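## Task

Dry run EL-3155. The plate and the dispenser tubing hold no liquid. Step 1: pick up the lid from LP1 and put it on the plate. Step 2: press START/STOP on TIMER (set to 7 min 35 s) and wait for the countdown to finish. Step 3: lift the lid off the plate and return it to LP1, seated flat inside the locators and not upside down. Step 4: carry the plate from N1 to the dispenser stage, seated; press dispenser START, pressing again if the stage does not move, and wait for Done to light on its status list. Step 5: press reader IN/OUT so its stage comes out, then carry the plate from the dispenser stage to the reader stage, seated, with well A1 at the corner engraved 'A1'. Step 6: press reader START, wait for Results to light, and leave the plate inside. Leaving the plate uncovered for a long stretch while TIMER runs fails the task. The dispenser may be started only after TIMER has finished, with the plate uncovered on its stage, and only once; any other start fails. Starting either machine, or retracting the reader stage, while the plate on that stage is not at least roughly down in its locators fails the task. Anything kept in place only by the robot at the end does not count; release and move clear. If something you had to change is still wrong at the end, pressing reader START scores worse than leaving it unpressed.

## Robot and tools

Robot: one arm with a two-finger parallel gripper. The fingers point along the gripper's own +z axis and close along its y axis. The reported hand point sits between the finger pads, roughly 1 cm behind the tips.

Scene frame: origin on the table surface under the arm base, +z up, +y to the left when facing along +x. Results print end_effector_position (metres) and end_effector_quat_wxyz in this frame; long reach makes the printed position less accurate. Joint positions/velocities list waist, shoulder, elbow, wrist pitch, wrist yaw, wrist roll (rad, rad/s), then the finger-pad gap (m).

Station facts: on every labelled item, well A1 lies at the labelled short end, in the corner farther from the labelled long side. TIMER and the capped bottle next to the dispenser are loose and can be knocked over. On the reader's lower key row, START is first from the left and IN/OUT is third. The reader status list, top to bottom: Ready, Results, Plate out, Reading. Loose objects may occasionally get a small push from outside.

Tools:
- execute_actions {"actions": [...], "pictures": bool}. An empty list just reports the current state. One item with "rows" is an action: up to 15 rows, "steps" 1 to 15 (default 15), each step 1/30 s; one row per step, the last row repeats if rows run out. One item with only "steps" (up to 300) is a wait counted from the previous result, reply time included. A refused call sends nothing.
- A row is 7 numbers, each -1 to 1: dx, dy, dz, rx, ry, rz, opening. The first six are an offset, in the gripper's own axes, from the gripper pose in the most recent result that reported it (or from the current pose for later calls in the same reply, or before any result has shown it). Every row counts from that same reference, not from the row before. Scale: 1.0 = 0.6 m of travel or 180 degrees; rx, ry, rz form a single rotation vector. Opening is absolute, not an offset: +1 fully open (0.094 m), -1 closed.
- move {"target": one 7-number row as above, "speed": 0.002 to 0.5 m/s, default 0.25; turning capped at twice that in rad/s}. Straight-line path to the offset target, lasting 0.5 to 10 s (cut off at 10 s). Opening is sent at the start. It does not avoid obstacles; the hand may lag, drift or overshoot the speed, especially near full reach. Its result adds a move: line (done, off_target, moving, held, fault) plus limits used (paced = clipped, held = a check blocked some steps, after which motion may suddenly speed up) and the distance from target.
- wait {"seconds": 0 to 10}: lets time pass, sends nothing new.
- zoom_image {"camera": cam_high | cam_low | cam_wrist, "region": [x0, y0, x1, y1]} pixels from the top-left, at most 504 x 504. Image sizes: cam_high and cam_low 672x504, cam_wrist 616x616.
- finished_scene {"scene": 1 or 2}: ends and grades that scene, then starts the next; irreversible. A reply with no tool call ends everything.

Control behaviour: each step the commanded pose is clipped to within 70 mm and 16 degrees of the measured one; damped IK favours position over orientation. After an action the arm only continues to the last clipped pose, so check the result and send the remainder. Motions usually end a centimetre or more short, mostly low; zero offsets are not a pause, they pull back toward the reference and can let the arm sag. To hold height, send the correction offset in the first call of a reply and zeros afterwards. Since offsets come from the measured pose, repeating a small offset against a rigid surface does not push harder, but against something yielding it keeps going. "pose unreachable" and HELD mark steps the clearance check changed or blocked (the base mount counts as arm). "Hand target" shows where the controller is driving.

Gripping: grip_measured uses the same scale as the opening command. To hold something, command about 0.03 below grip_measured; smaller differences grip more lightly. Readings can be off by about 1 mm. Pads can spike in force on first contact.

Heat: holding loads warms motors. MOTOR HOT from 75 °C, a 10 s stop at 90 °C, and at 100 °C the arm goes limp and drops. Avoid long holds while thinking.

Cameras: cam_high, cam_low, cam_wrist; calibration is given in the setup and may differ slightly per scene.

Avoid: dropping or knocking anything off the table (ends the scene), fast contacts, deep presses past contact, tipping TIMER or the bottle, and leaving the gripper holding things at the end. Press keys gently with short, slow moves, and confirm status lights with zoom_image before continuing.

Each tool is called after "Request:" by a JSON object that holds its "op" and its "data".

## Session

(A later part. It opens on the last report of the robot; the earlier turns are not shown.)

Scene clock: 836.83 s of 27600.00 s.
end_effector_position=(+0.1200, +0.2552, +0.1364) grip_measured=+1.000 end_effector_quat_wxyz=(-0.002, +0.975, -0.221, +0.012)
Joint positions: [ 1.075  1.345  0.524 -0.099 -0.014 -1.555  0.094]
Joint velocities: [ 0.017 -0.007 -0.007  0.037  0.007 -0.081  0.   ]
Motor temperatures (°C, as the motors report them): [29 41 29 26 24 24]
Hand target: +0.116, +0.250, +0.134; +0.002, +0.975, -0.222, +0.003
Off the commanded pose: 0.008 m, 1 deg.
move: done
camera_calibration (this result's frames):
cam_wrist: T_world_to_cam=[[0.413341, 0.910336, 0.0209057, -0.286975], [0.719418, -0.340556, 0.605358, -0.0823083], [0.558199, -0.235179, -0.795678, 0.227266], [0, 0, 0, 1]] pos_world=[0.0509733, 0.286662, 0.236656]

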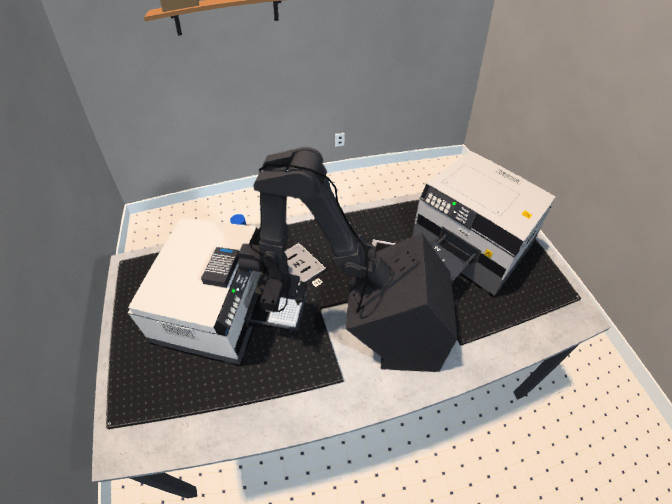

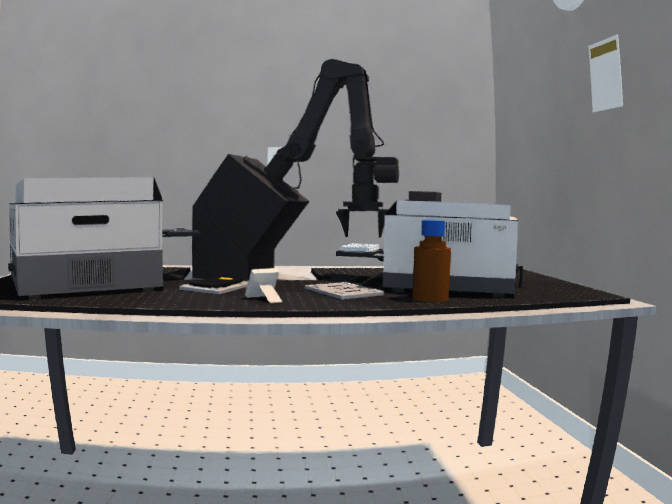

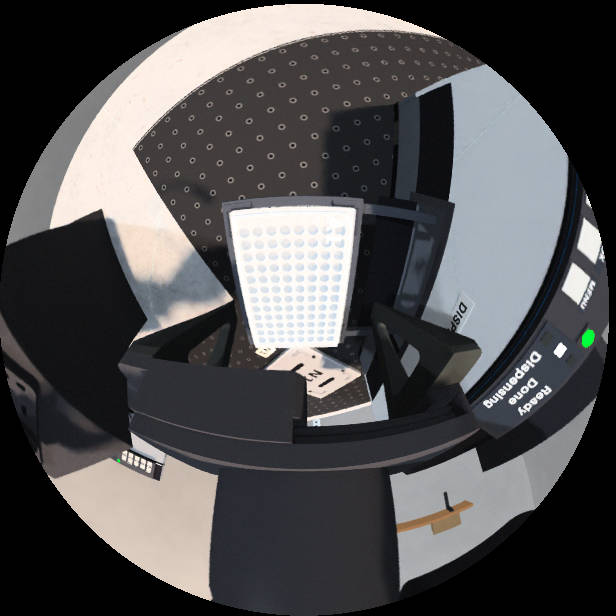

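Request:
{"op": "move", "data": {"target": [0,0.02,0.018,-0.008,0,0,1], "speed": 0.04}}

Scene clock: 839.00 s of 27600.00 s.
end_effector_position=(+0.1199, +0.2543, +0.1290) grip_measured=+1.000 end_effector_quat_wxyz=(-0.000, +0.975, -0.221, +0.012)
Joint positions: [ 1.075  1.384  0.524 -0.064 -0.014 -1.555  0.094]
Joint velocities: [ 0.002 -0.007 -0.002 -0.022 -0.081  0.007  0.   ]
Motor temperatures (°C, as the motors report them): [28 41 29 26 24 24]
Hand target: +0.115, +0.244, +0.126; +0.010, +0.975, -0.222, +0.009
Off the commanded pose: 0.012 m, 1 deg.
move: off_target
camera_calibration (this result's frames):
cam_wrist: T_world_to_cam=[[0.413484, 0.910344, 0.0174754, -0.285567], [0.720243, -0.33876, 0.605385, -0.0785938], [0.557028, -0.23773, -0.795741, 0.222], [0, 0, 0, 1]] pos_world=[0.0510236, 0.286116, 0.229224]

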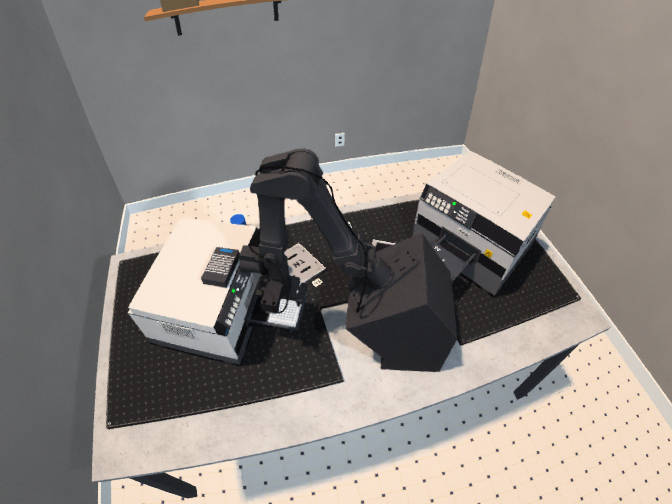

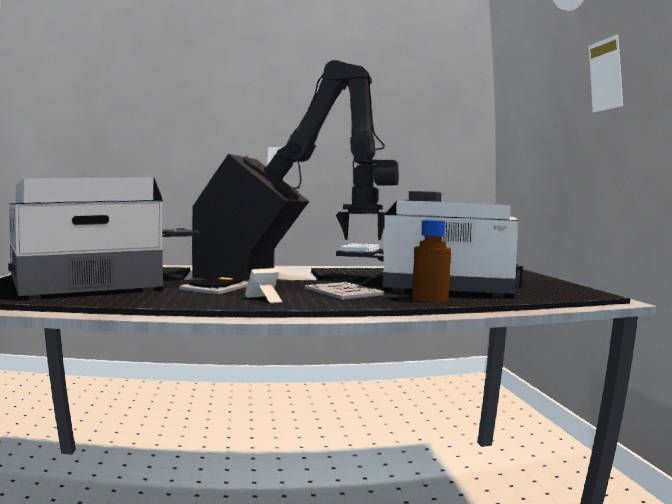

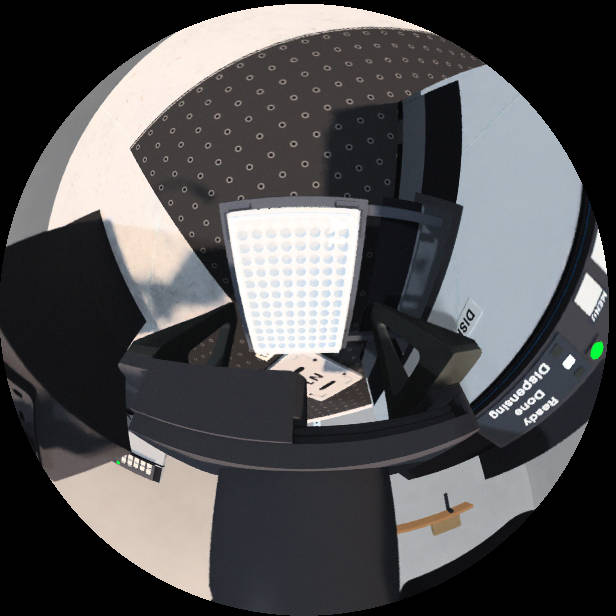

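Request:
{"op": "execute_actions", "data": {"actions": [{"rows":[[0,0.018,0,-0.015,0,0,1]]}]}}

Scene clock: 840.67 s of 27600.00 s.
end_effector_position=(+0.1163, +0.2466, +0.1291) grip_measured=+1.000 end_effector_quat_wxyz=(+0.016, +0.975, -0.222, +0.008)
Joint positions: [ 1.075  1.384  0.524 -0.098 -0.014 -1.555  0.094]
Joint velocities: [-0.002 -0.002 -0.002 -0.007  0.051 -0.007  0.   ]
Motor temperatures (°C, as the motors report them): [28 41 29 26 24 24]
Hand target: +0.115, +0.245, +0.129; +0.023, +0.975, -0.222, +0.006
Off the commanded pose: 0.002 m, 1 deg.
Steps of this call (steps 1 to 35: nothing new was sent; steps 36 to 50: all 15 steps of this action). Readings (end_effector_position):
36: (+0.1199, +0.2543, +0.1290)
37: (+0.1194, +0.2532, +0.1290)
39: (+0.1181, +0.2504, +0.1290)
43: (+0.1169, +0.2479, +0.1291)
50: the state above
camera_calibration (this result's frames):
cam_wrist: T_world_to_cam=[[0.41464, 0.90983, -0.016832, -0.272614], [0.728507, -0.320807, 0.605277, -0.0840864], [0.545299, -0.263234, -0.795837, 0.229896], [0, 0, 0, 1]] pos_world=[0.0489323, 0.281574, 0.229267]

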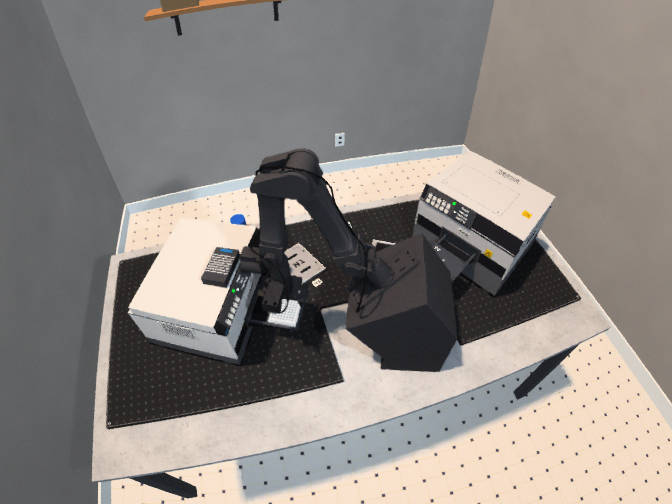

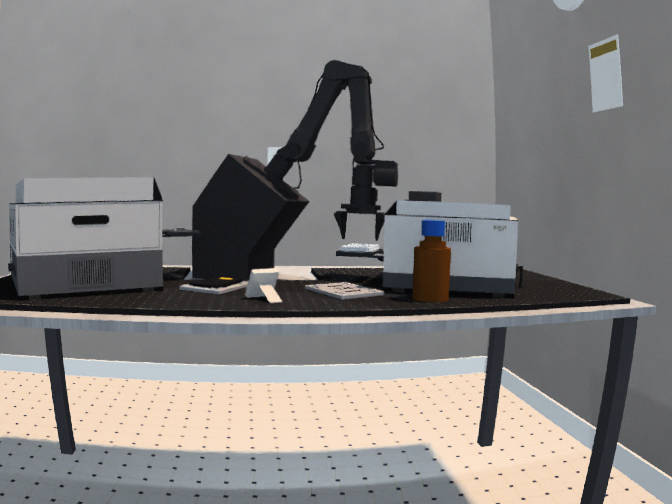

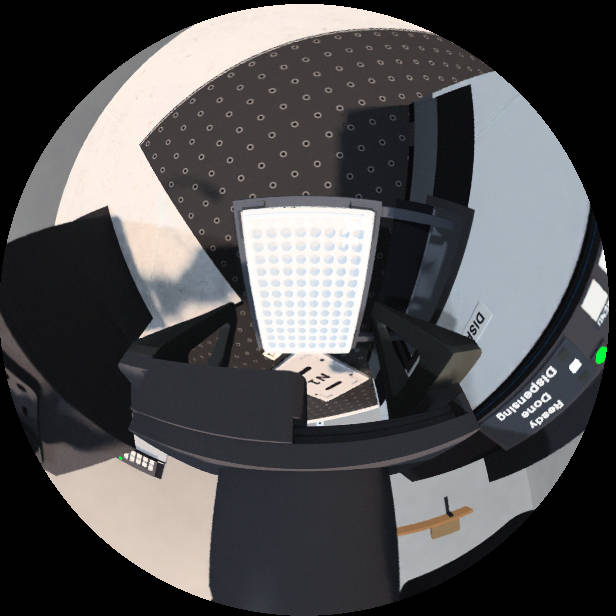

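Request:
{"op": "move", "data": {"target": [0,0.0,0.025,0.0,0,0,1], "speed": 0.03}}

Scene clock: 842.90 s of 27600.00 s.
end_effector_position=(+0.1165, +0.2457, +0.1157) grip_measured=+1.000 end_effector_quat_wxyz=(+0.017, +0.975, -0.222, +0.008)
Joint positions: [ 1.075  1.454  0.524 -0.029 -0.014 -1.555  0.094]
Joint velocities: [ 0.002 -0.002  0.002 -0.037  0.037 -0.037  0.   ]
Motor temperatures (°C, as the motors report them): [28 41 29 26 24 24]
Hand target: +0.117, +0.246, +0.114; +0.016, +0.975, -0.222, +0.008
Off the commanded pose: 0.002 m, 0 deg.
move: done
camera_calibration (this result's frames):
cam_wrist: T_world_to_cam=[[0.41465, 0.909818, -0.0172132, -0.272014], [0.728599, -0.320608, 0.605271, -0.0763987], [0.545168, -0.263517, -0.795833, 0.218981], [0, 0, 0, 1]] pos_world=[0.0490733, 0.280695, 0.215832]

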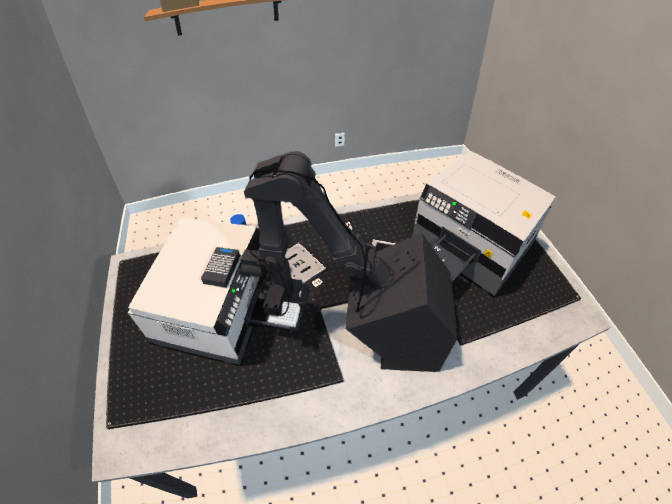

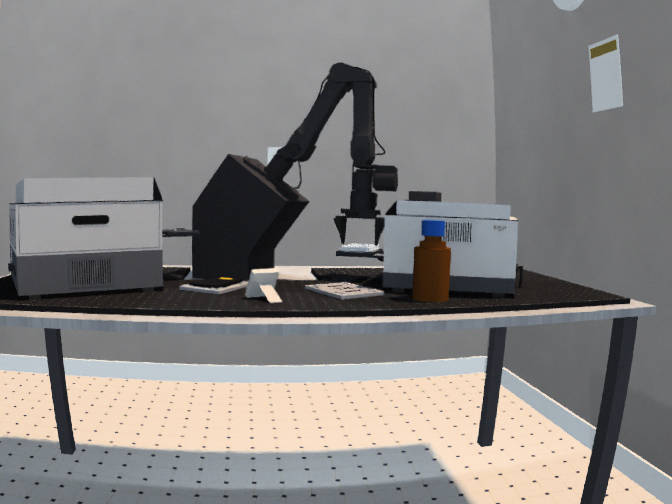

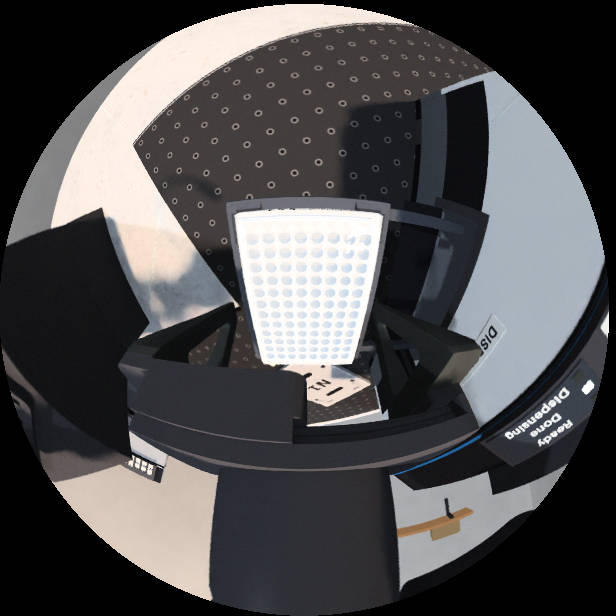

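Request:
{"op": "move", "data": {"target": [0,-0.006,0.022,0.005,0,0,1], "speed": 0.03}}

Scene clock: 845.20 s of 27600.00 s.
end_effector_position=(+0.1177, +0.2473, +0.1039) grip_measured=+1.000 end_effector_quat_wxyz=(+0.010, +0.975, -0.222, +0.009)
Joint positions: [ 1.075  1.515  0.524  0.045 -0.014 -1.555  0.094]
Joint velocities: [ 0.002 -0.022 -0.007 -0.095 -0.022  0.007  0.   ]
Motor temperatures (°C, as the motors report them): [28 40 29 26 24 24]
Hand target: +0.118, +0.248, +0.103; +0.009, +0.975, -0.222, +0.010
Off the commanded pose: 0.002 m, 0 deg.
move: done
camera_calibration (this result's frames):
cam_wrist: T_world_to_cam=[[0.414261, 0.91015, -0.00387157, -0.275591], [0.725383, -0.327588, 0.605397, -0.0675599], [0.549734, -0.253601, -0.795914, 0.2064], [0, 0, 0, 1]] pos_world=[0.049708, 0.28104, 0.204111]

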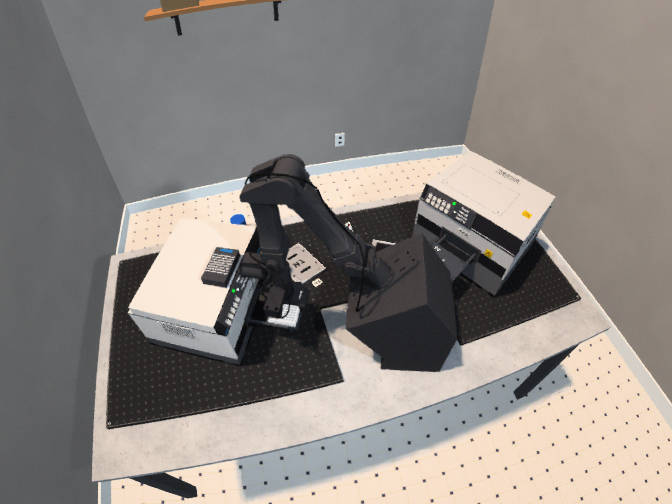

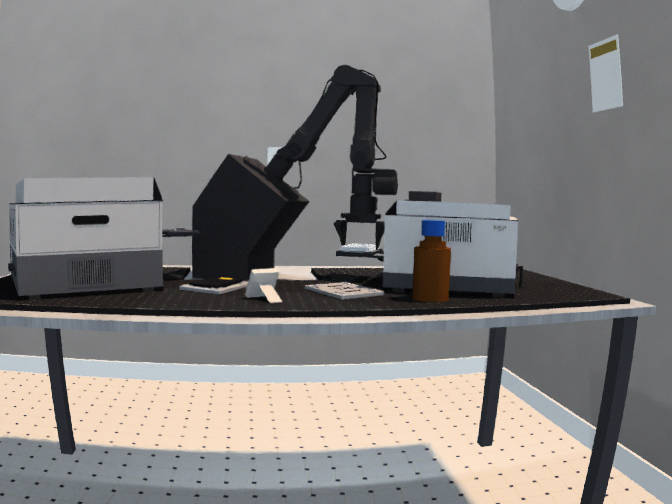

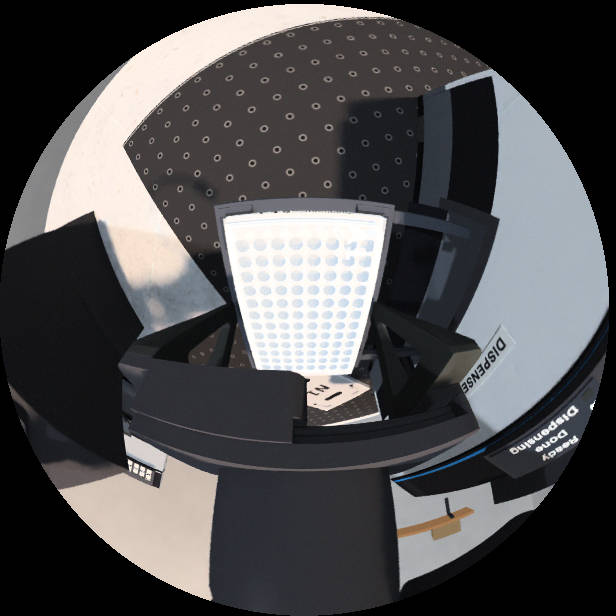

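Request:
{"op": "execute_actions", "data": {"actions": [{"rows":[[0,0,0,0,0,0,0.9],[0,0,0,0,0,0,0.85],[0,0,0,0,0,0,0.8],[0,0,0,0,0,0,0.77],[0,0,0,0,0,0,0.74],[0,0,0,0,0,0,0.71],[0,0,0,0,0,0,0.69]]}], "pictures": false}}

Request:
{"op": "move", "data": {"target": [0,0,-0.3,0,0,0,0.69], "speed": 0.1}}

Scene clock: 848.70 s of 27600.00 s.
end_effector_position=(+0.1178, +0.2476, +0.1039) grip_measured=+0.742 end_effector_quat_wxyz=(+0.009, +0.975, -0.222, +0.009)
Joint positions: [ 1.075  1.515  0.524  0.047 -0.014 -1.555  0.082]
Joint velocities: [ 0.002 -0.007 -0.002  0.007  0.037  0.022 -0.002]
Motor temperatures (°C, as the motors report them): [28 40 28 26 24 24]
Hand target: +0.118, +0.247, +0.104; +0.010, +0.975, -0.222, +0.009
Off the commanded pose: 0.000 m, 0 deg.
Steps of this call (steps 1 to 90: nothing new was sent; steps 91 to 105: all 15 steps of this action). Readings (end_effector_position):
91: (+0.1178, +0.2476, +0.1039)
92: (+0.1178, +0.2476, +0.1039)
94: (+0.1178, +0.2476, +0.1039)
98: (+0.1178, +0.2476, +0.1039)
105: the state above

Scene clock: 851.37 s of 27600.00 s.
end_effector_position=(+0.1091, +0.2432, +0.2708) grip_measured=+0.742 end_effector_quat_wxyz=(+0.027, +0.975, -0.221, +0.006)
Joint positions: [ 1.075  0.826  0.713 -0.867 -0.014 -1.557  0.082]
Joint velocities: [-0.002 -0.007  0.007 -0.022  0.022 -0.007  0.   ]
Motor temperatures (°C, as the motors report them): [28 41 29 26 24 24]
Hand target: +0.114, +0.252, +0.281; +0.009, +0.975, -0.222, +0.010
Off the commanded pose: 0.017 m, 2 deg.
move: off_target
camera_calibration (this result's frames):
cam_wrist: T_world_to_cam=[[0.41339, 0.909703, -0.039359, -0.257894], [0.734383, -0.307542, 0.605062, -0.169464], [0.538322, -0.279031, -0.795205, 0.350129], [0, 0, 0, 1]] pos_world=[0.0425795, 0.280186, 0.37081]

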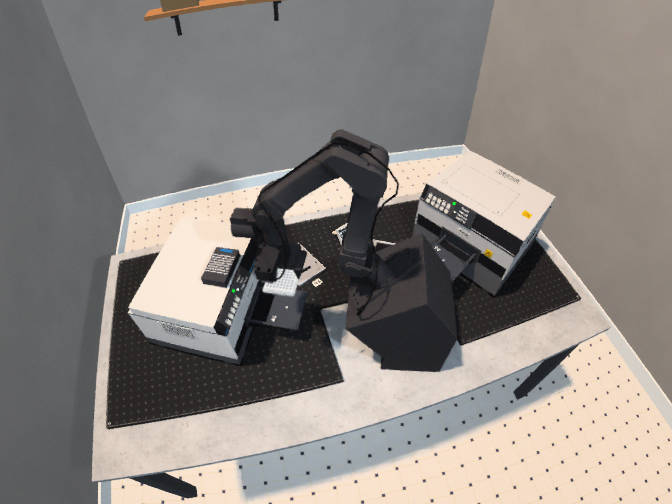

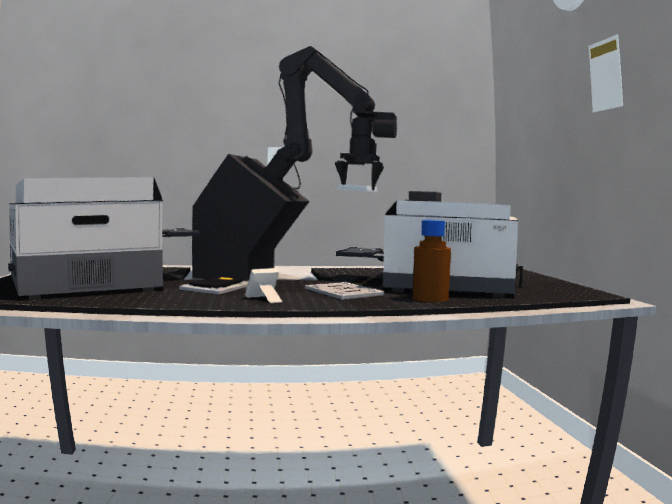

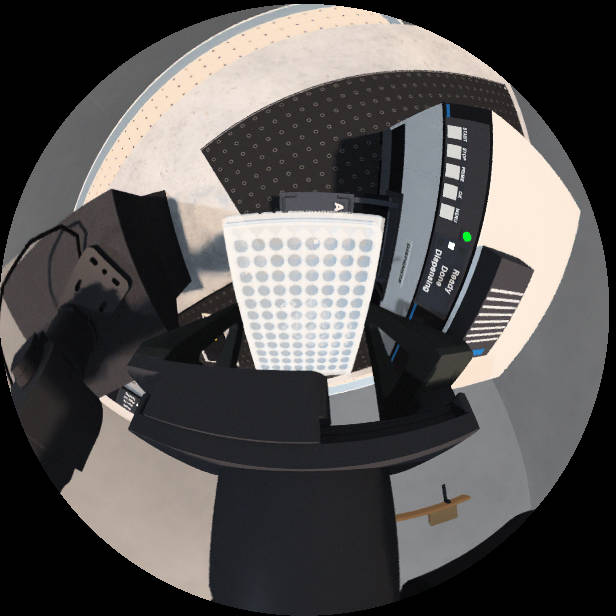

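Request:
{"op": "move", "data": {"target": [0.49,0.218,-0.045,0.01,-0.01,0.555,0.69], "speed": 0.25}}

Scene clock: 857.40 s of 27600.00 s.
end_effector_position=(+0.3054, +0.0034, +0.3008) grip_measured=+0.742 end_effector_quat_wxyz=(-0.005, -0.459, +0.888, +0.003)
Joint positions: [-0.49   1.703  1.078 -1.001 -0.638 -1.413  0.082]
Joint velocities: [ 0.012 -0.022  0.002 -0.007 -0.022  0.007 -0.003]
Motor temperatures (°C, as the motors report them): [28 40 30 26 24 24]
Hand target: +0.315, +0.002, +0.310; +0.011, -0.453, +0.892, -0.001
Off the commanded pose: 0.017 m, 2 deg.
move: off_target
camera_calibration (this result's frames):
cam_wrist: T_world_to_cam=[[0.826874, -0.562384, 0.00166942, -0.253361], [-0.454362, -0.666294, 0.591276, -0.0371224], [-0.331412, -0.48967, -0.806467, 0.47109], [0, 0, 0, 1]] pos_world=[0.348755, 0.0634583, 0.402292]

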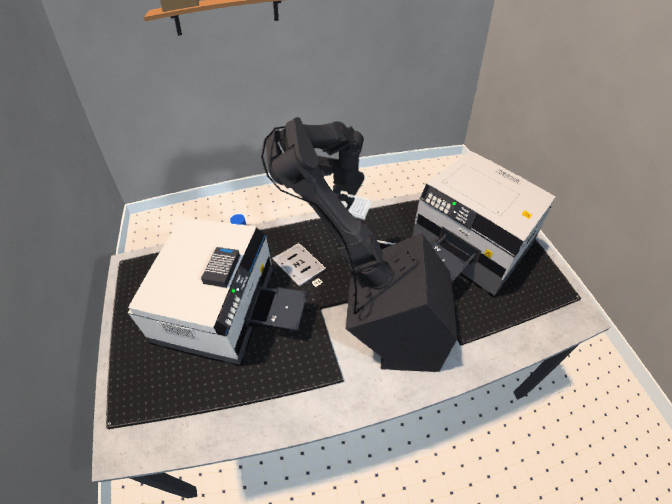

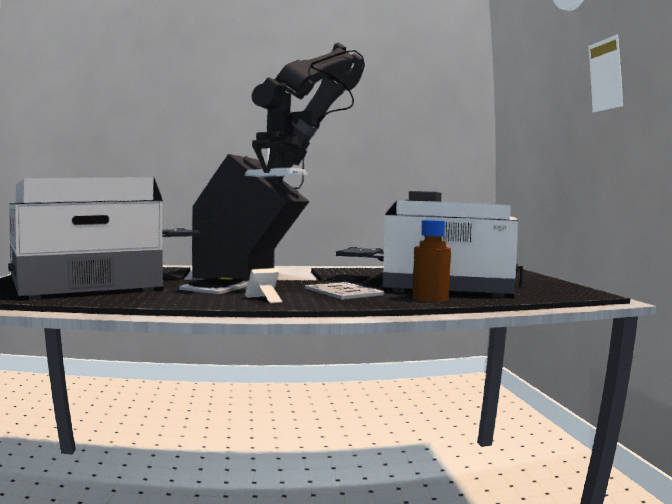

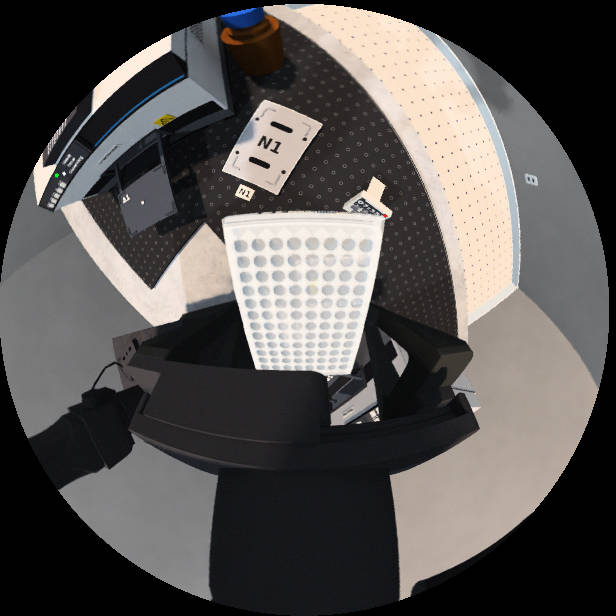

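Request:
{"op": "move", "data": {"target": [0.4,-0.115,-0.02,0,0,0.193,0.69], "speed": 0.2}}

Scene clock: 861.83 s of 27600.00 s.
end_effector_position=(+0.2212, -0.2227, +0.3039) grip_measured=+0.742 end_effector_quat_wxyz=(-0.005, -0.178, +0.984, +0.015)
Joint positions: [-1.066  2.359  1.375 -1.04  -0.503 -1.498  0.082]
Joint velocities: [-0.012  0.012 -0.007 -0.095 -0.051  0.051  0.002]
Motor temperatures (°C, as the motors report them): [29 40 30 26 24 24]
Hand target: +0.225, -0.229, +0.314; +0.001, -0.174, +0.985, +0.004
Off the commanded pose: 0.014 m, 2 deg.
move: off_target
camera_calibration (this result's frames):
cam_wrist: T_world_to_cam=[[0.369016, -0.929213, -0.0197826, -0.28474], [-0.745596, -0.30867, 0.590601, -0.0835409], [-0.5549, -0.203191, -0.806721, 0.448333], [0, 0, 0, 1]] pos_world=[0.291566, -0.199273, 0.405386]

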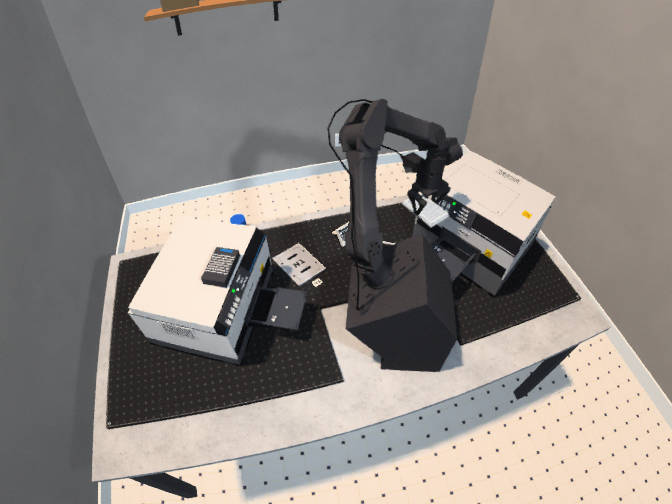

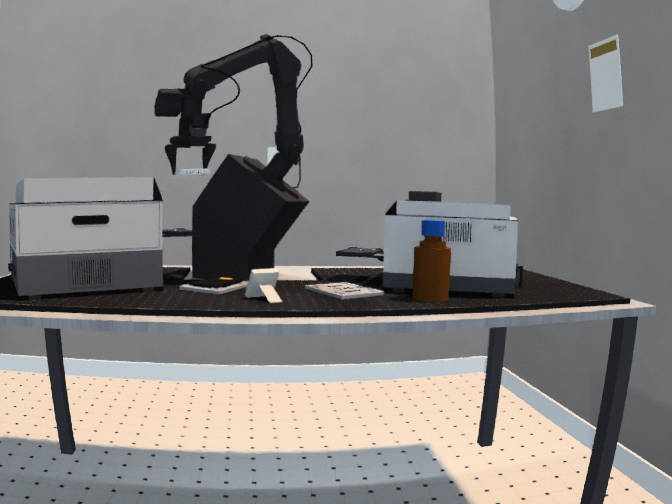

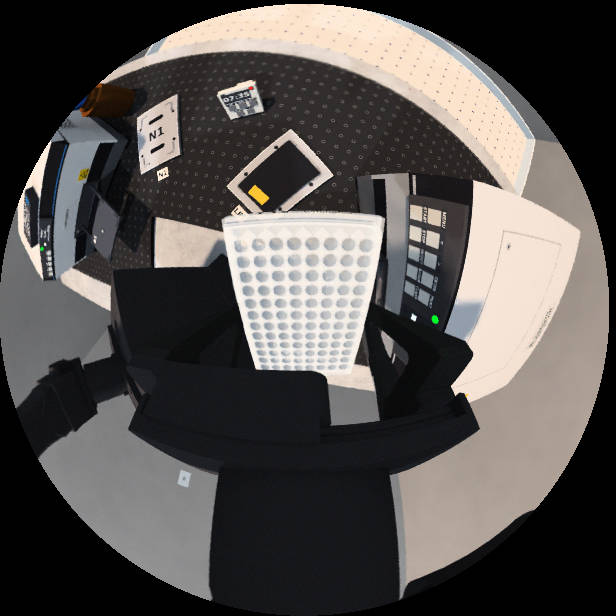

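Request:
{"op": "move", "data": {"target": [0.19,-0.035,0.07,0.01,0,0,0.69], "speed": 0.12}}

Scene clock: 865.63 s of 27600.00 s.
end_effector_position=(+0.1256, -0.2798, +0.2606) grip_measured=+0.742 end_effector_quat_wxyz=(-0.004, -0.180, +0.984, +0.003)
Joint positions: [-1.291  2.57   1.309 -0.831 -0.396 -1.71   0.082]
Joint velocities: [ 0.002 -0.012 -0.007 -0.022 -0.066  0.022 -0.001]
Motor temperatures (°C, as the motors report them): [29 41 30 26 24 24]
Hand target: +0.123, -0.280, +0.262; -0.000, -0.179, +0.984, +0.000
Off the commanded pose: 0.005 m, 0 deg.
move: done
camera_calibration (this result's frames):
cam_wrist: T_world_to_cam=[[0.371857, -0.928278, 0.004756, -0.30987], [-0.749115, -0.297053, 0.592103, -0.143665], [-0.548223, -0.22374, -0.805848, 0.341961], [0, 0, 0, 1]] pos_world=[0.195076, -0.253811, 0.362107]

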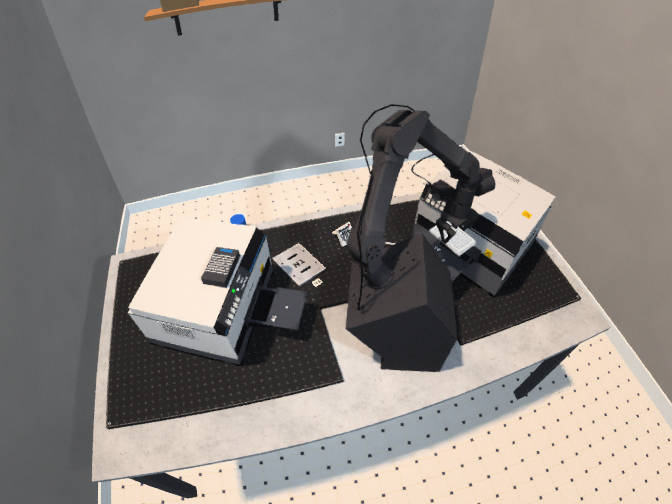

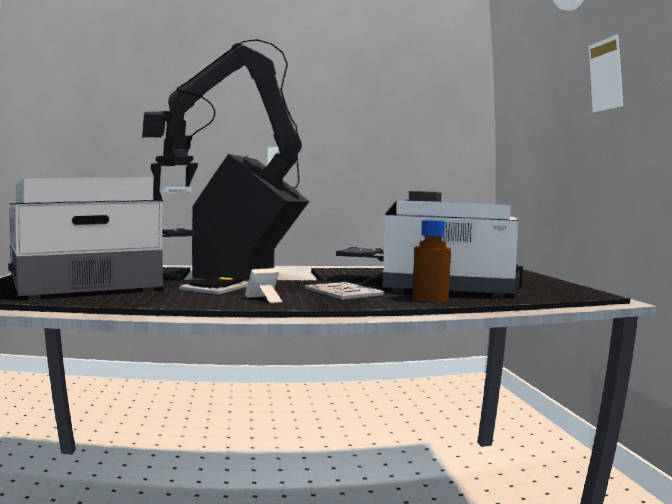

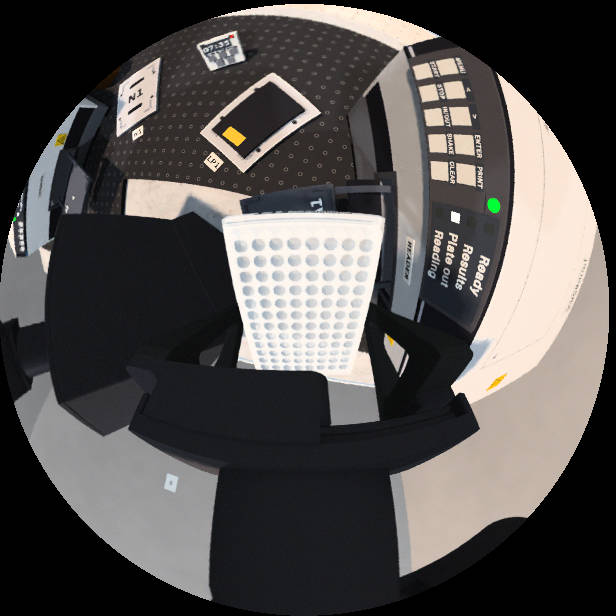

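Request:
{"op": "move", "data": {"target": [0.0,0.012,0.09,0,0,-0.04,0.69], "speed": 0.08}}

Request:
{"op": "zoom_image", "data": {"camera": "cam_wrist", "region": [150,130,450,350]}}

Scene clock: 870.17 s of 27600.00 s.
end_effector_position=(+0.1210, -0.2763, +0.2079) grip_measured=+0.742 end_effector_quat_wxyz=(-0.015, -0.240, +0.971, +0.002)
Joint positions: [-1.223  2.652  1.213 -0.624 -0.406 -1.768  0.082]
Joint velocities: [-0.002  0.007 -0.017 -0.037  0.022 -0.066 -0.   ]
Motor temperatures (°C, as the motors report them): [29 42 30 26 24 24]
Hand target: +0.122, -0.273, +0.207; -0.004, -0.241, +0.971, +0.003
Off the commanded pose: 0.004 m, 1 deg.
move: done
camera_calibration (this result's frames):
cam_wrist: T_world_to_cam=[[0.484437, -0.874826, 0.00116635, -0.302762], [-0.693388, -0.383152, 0.610252, -0.149087], [-0.533417, -0.296437, -0.792207, 0.273014], [0, 0, 0, 1]] pos_world=[0.188924, -0.241056, 0.307618]

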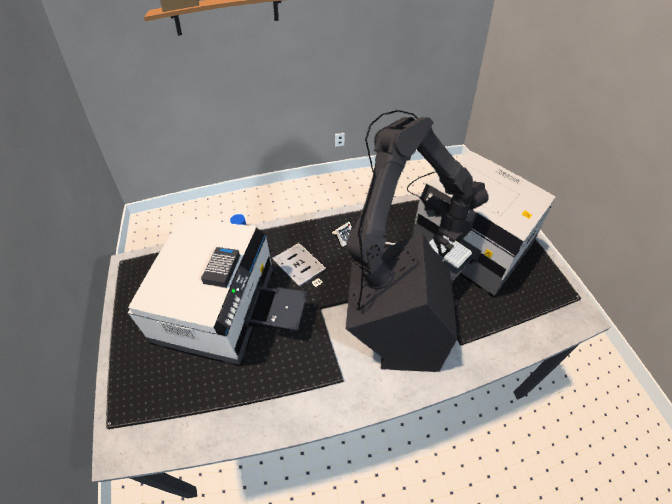

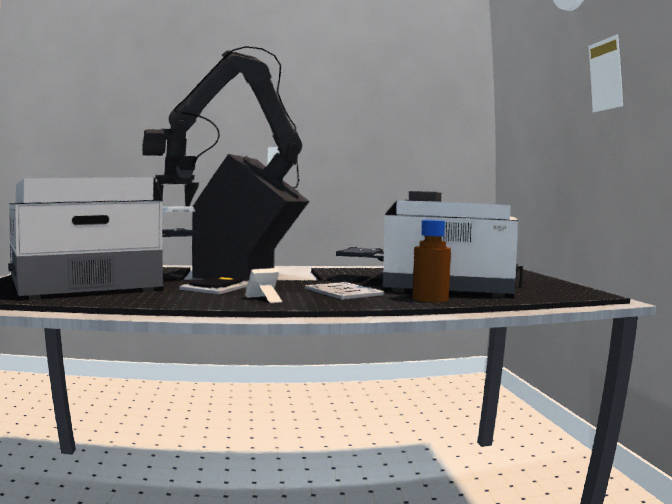

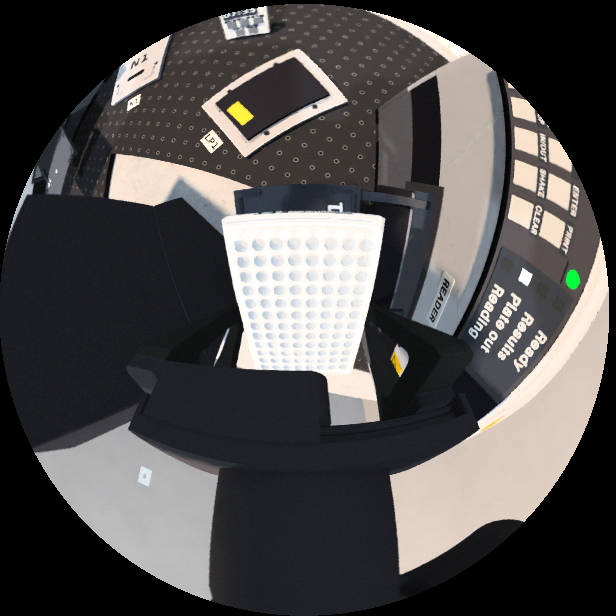

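Region (150, 130, 450, 350) of cam_wrist's 616x616 image, scaled by 1.680, with more detail than that image has; it fills the top 370 rows of this view, and the rest is white.

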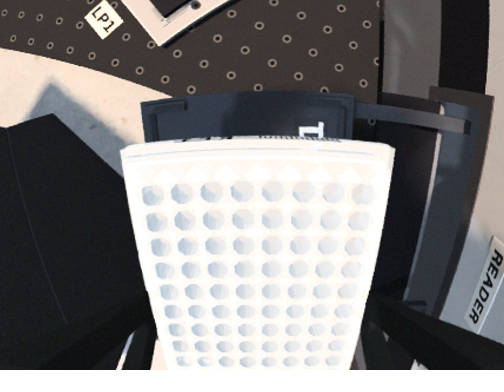

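Request:
{"op": "move", "data": {"target": [-0.016,0.01,0.05,0,-0.008,-0.006,0.69], "speed": 0.05}}

Request:
{"op": "zoom_image", "data": {"camera": "cam_wrist", "region": [150,130,450,350]}}

Scene clock: 874.70 s of 27600.00 s.
end_effector_position=(+0.1253, -0.2713, +0.1794) grip_measured=+0.742 end_effector_quat_wxyz=(-0.014, -0.257, +0.966, +0.001)
Joint positions: [-1.166  2.7    1.173 -0.513 -0.433 -1.747  0.082]
Joint velocities: [0.002 0.032 0.002 0.066 0.037 0.007 0.001]
Motor temperatures (°C, as the motors report them): [29 42 29 26 24 24]
Hand target: +0.125, -0.267, +0.178; -0.004, -0.249, +0.968, +0.005
Off the commanded pose: 0.005 m, 2 deg.
move: done
camera_calibration (this result's frames):
cam_wrist: T_world_to_cam=[[0.513556, -0.858055, 0.00168615, -0.299605], [-0.681021, -0.406402, 0.609138, -0.134523], [-0.521988, -0.313974, -0.793063, 0.248168], [0, 0, 0, 1]] pos_world=[0.191792, -0.233829, 0.279261]

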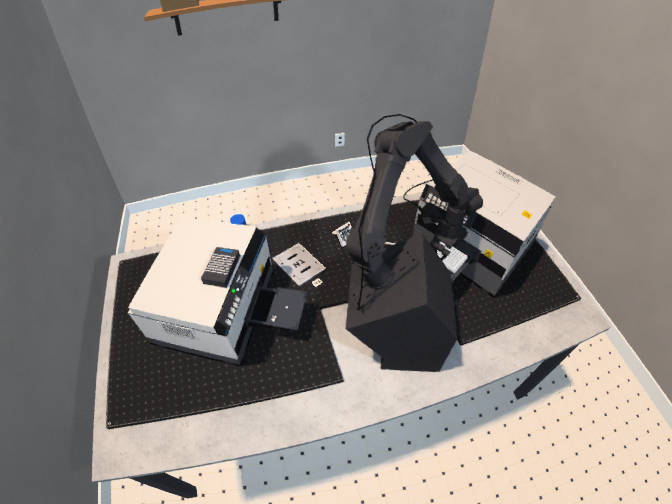

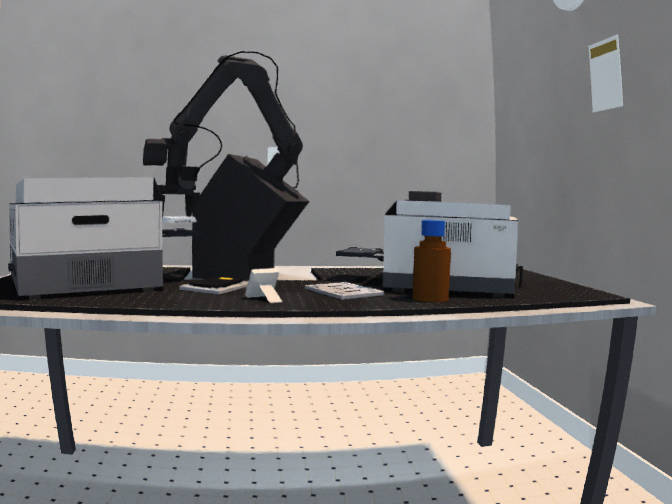

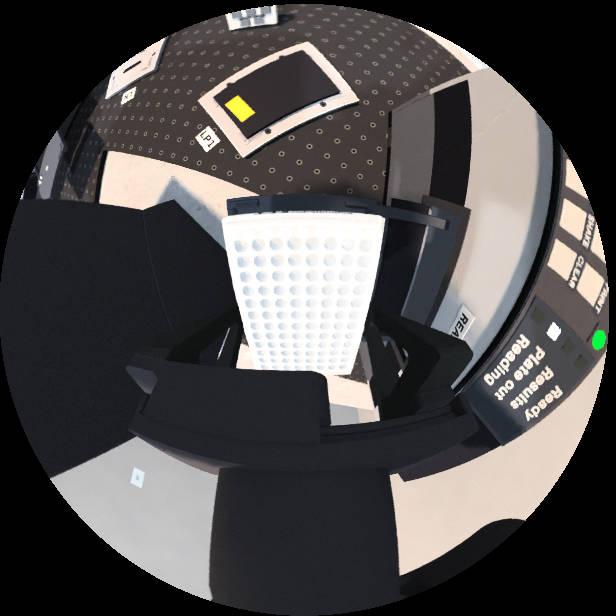

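Region (150, 130, 450, 350) of cam_wrist's 616x616 image, scaled by 1.680, with more detail than that image has; it fills the top 370 rows of this view, and the rest is white.

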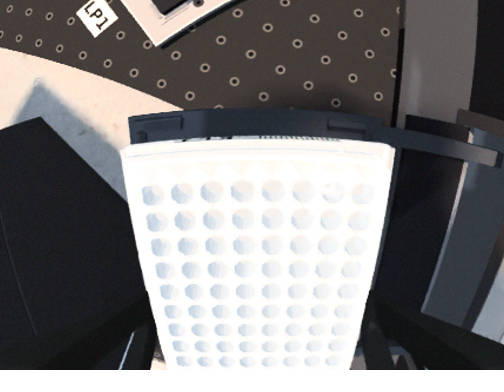

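Close; shift +y ~2 mm, lower 12 mm.

Request:
{"op": "move", "data": {"target": [0,0.008,0.022,-0.004,0,0.006,0.69], "speed": 0.03}}

Request:
{"op": "zoom_image", "data": {"camera": "cam_wrist", "region": [150,130,450,350]}}

Scene clock: 878.83 s of 27600.00 s.
end_effector_position=(+0.1247, -0.2708, +0.1681) grip_measured=+0.742 end_effector_quat_wxyz=(-0.019, -0.255, +0.967, +0.004)
Joint positions: [-1.145  2.728  1.173 -0.483 -0.434 -1.725  0.082]
Joint velocities: [-0.002 -0.017 -0.002 -0.022 -0.022  0.007 -0.001]
Motor temperatures (°C, as the motors report them): [29 43 29 25 24 24]
Hand target: +0.122, -0.267, +0.166; -0.016, -0.247, +0.969, +0.007
Off the commanded pose: 0.005 m, 1 deg.
move: done
camera_calibration (this result's frames):
cam_wrist: T_world_to_cam=[[0.51014, -0.860067, -0.00640839, -0.297668], [-0.675906, -0.405492, 0.615408, -0.129225], [-0.531891, -0.309613, -0.788182, 0.240649], [0, 0, 0, 1]] pos_world=[0.192508, -0.233906, 0.267294]

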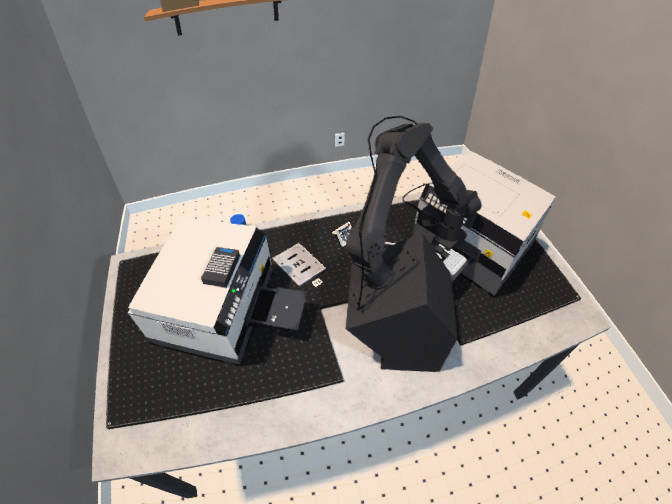

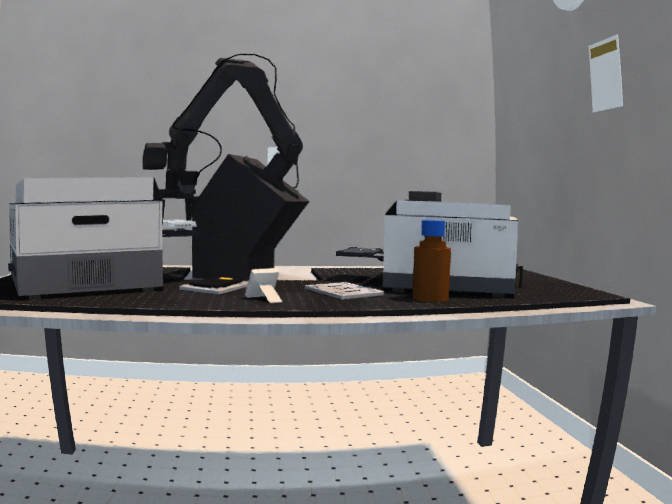

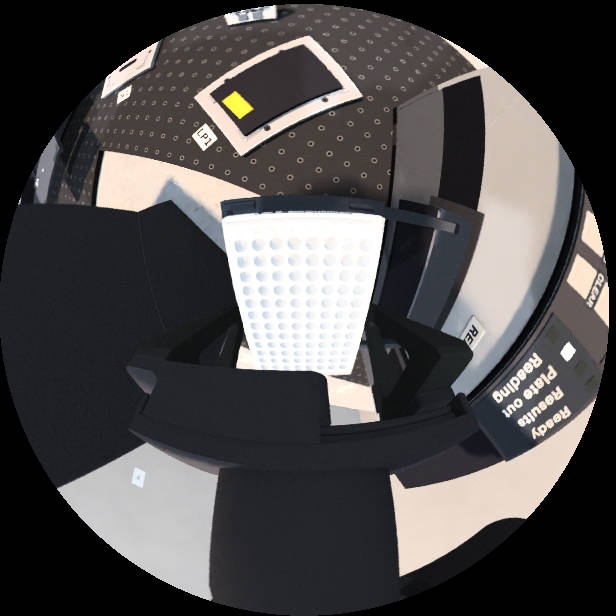

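Region (150, 130, 450, 350) of cam_wrist's 616x616 image, scaled by 1.680, with more detail than that image has; it fills the top 370 rows of this view, and the rest is white.

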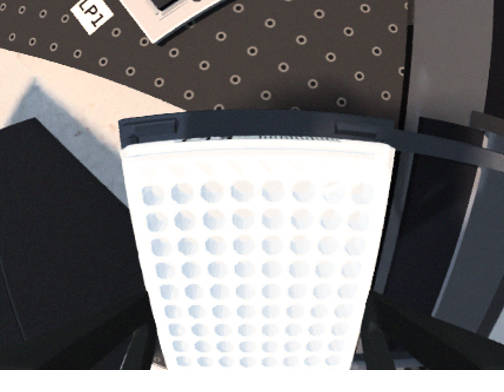

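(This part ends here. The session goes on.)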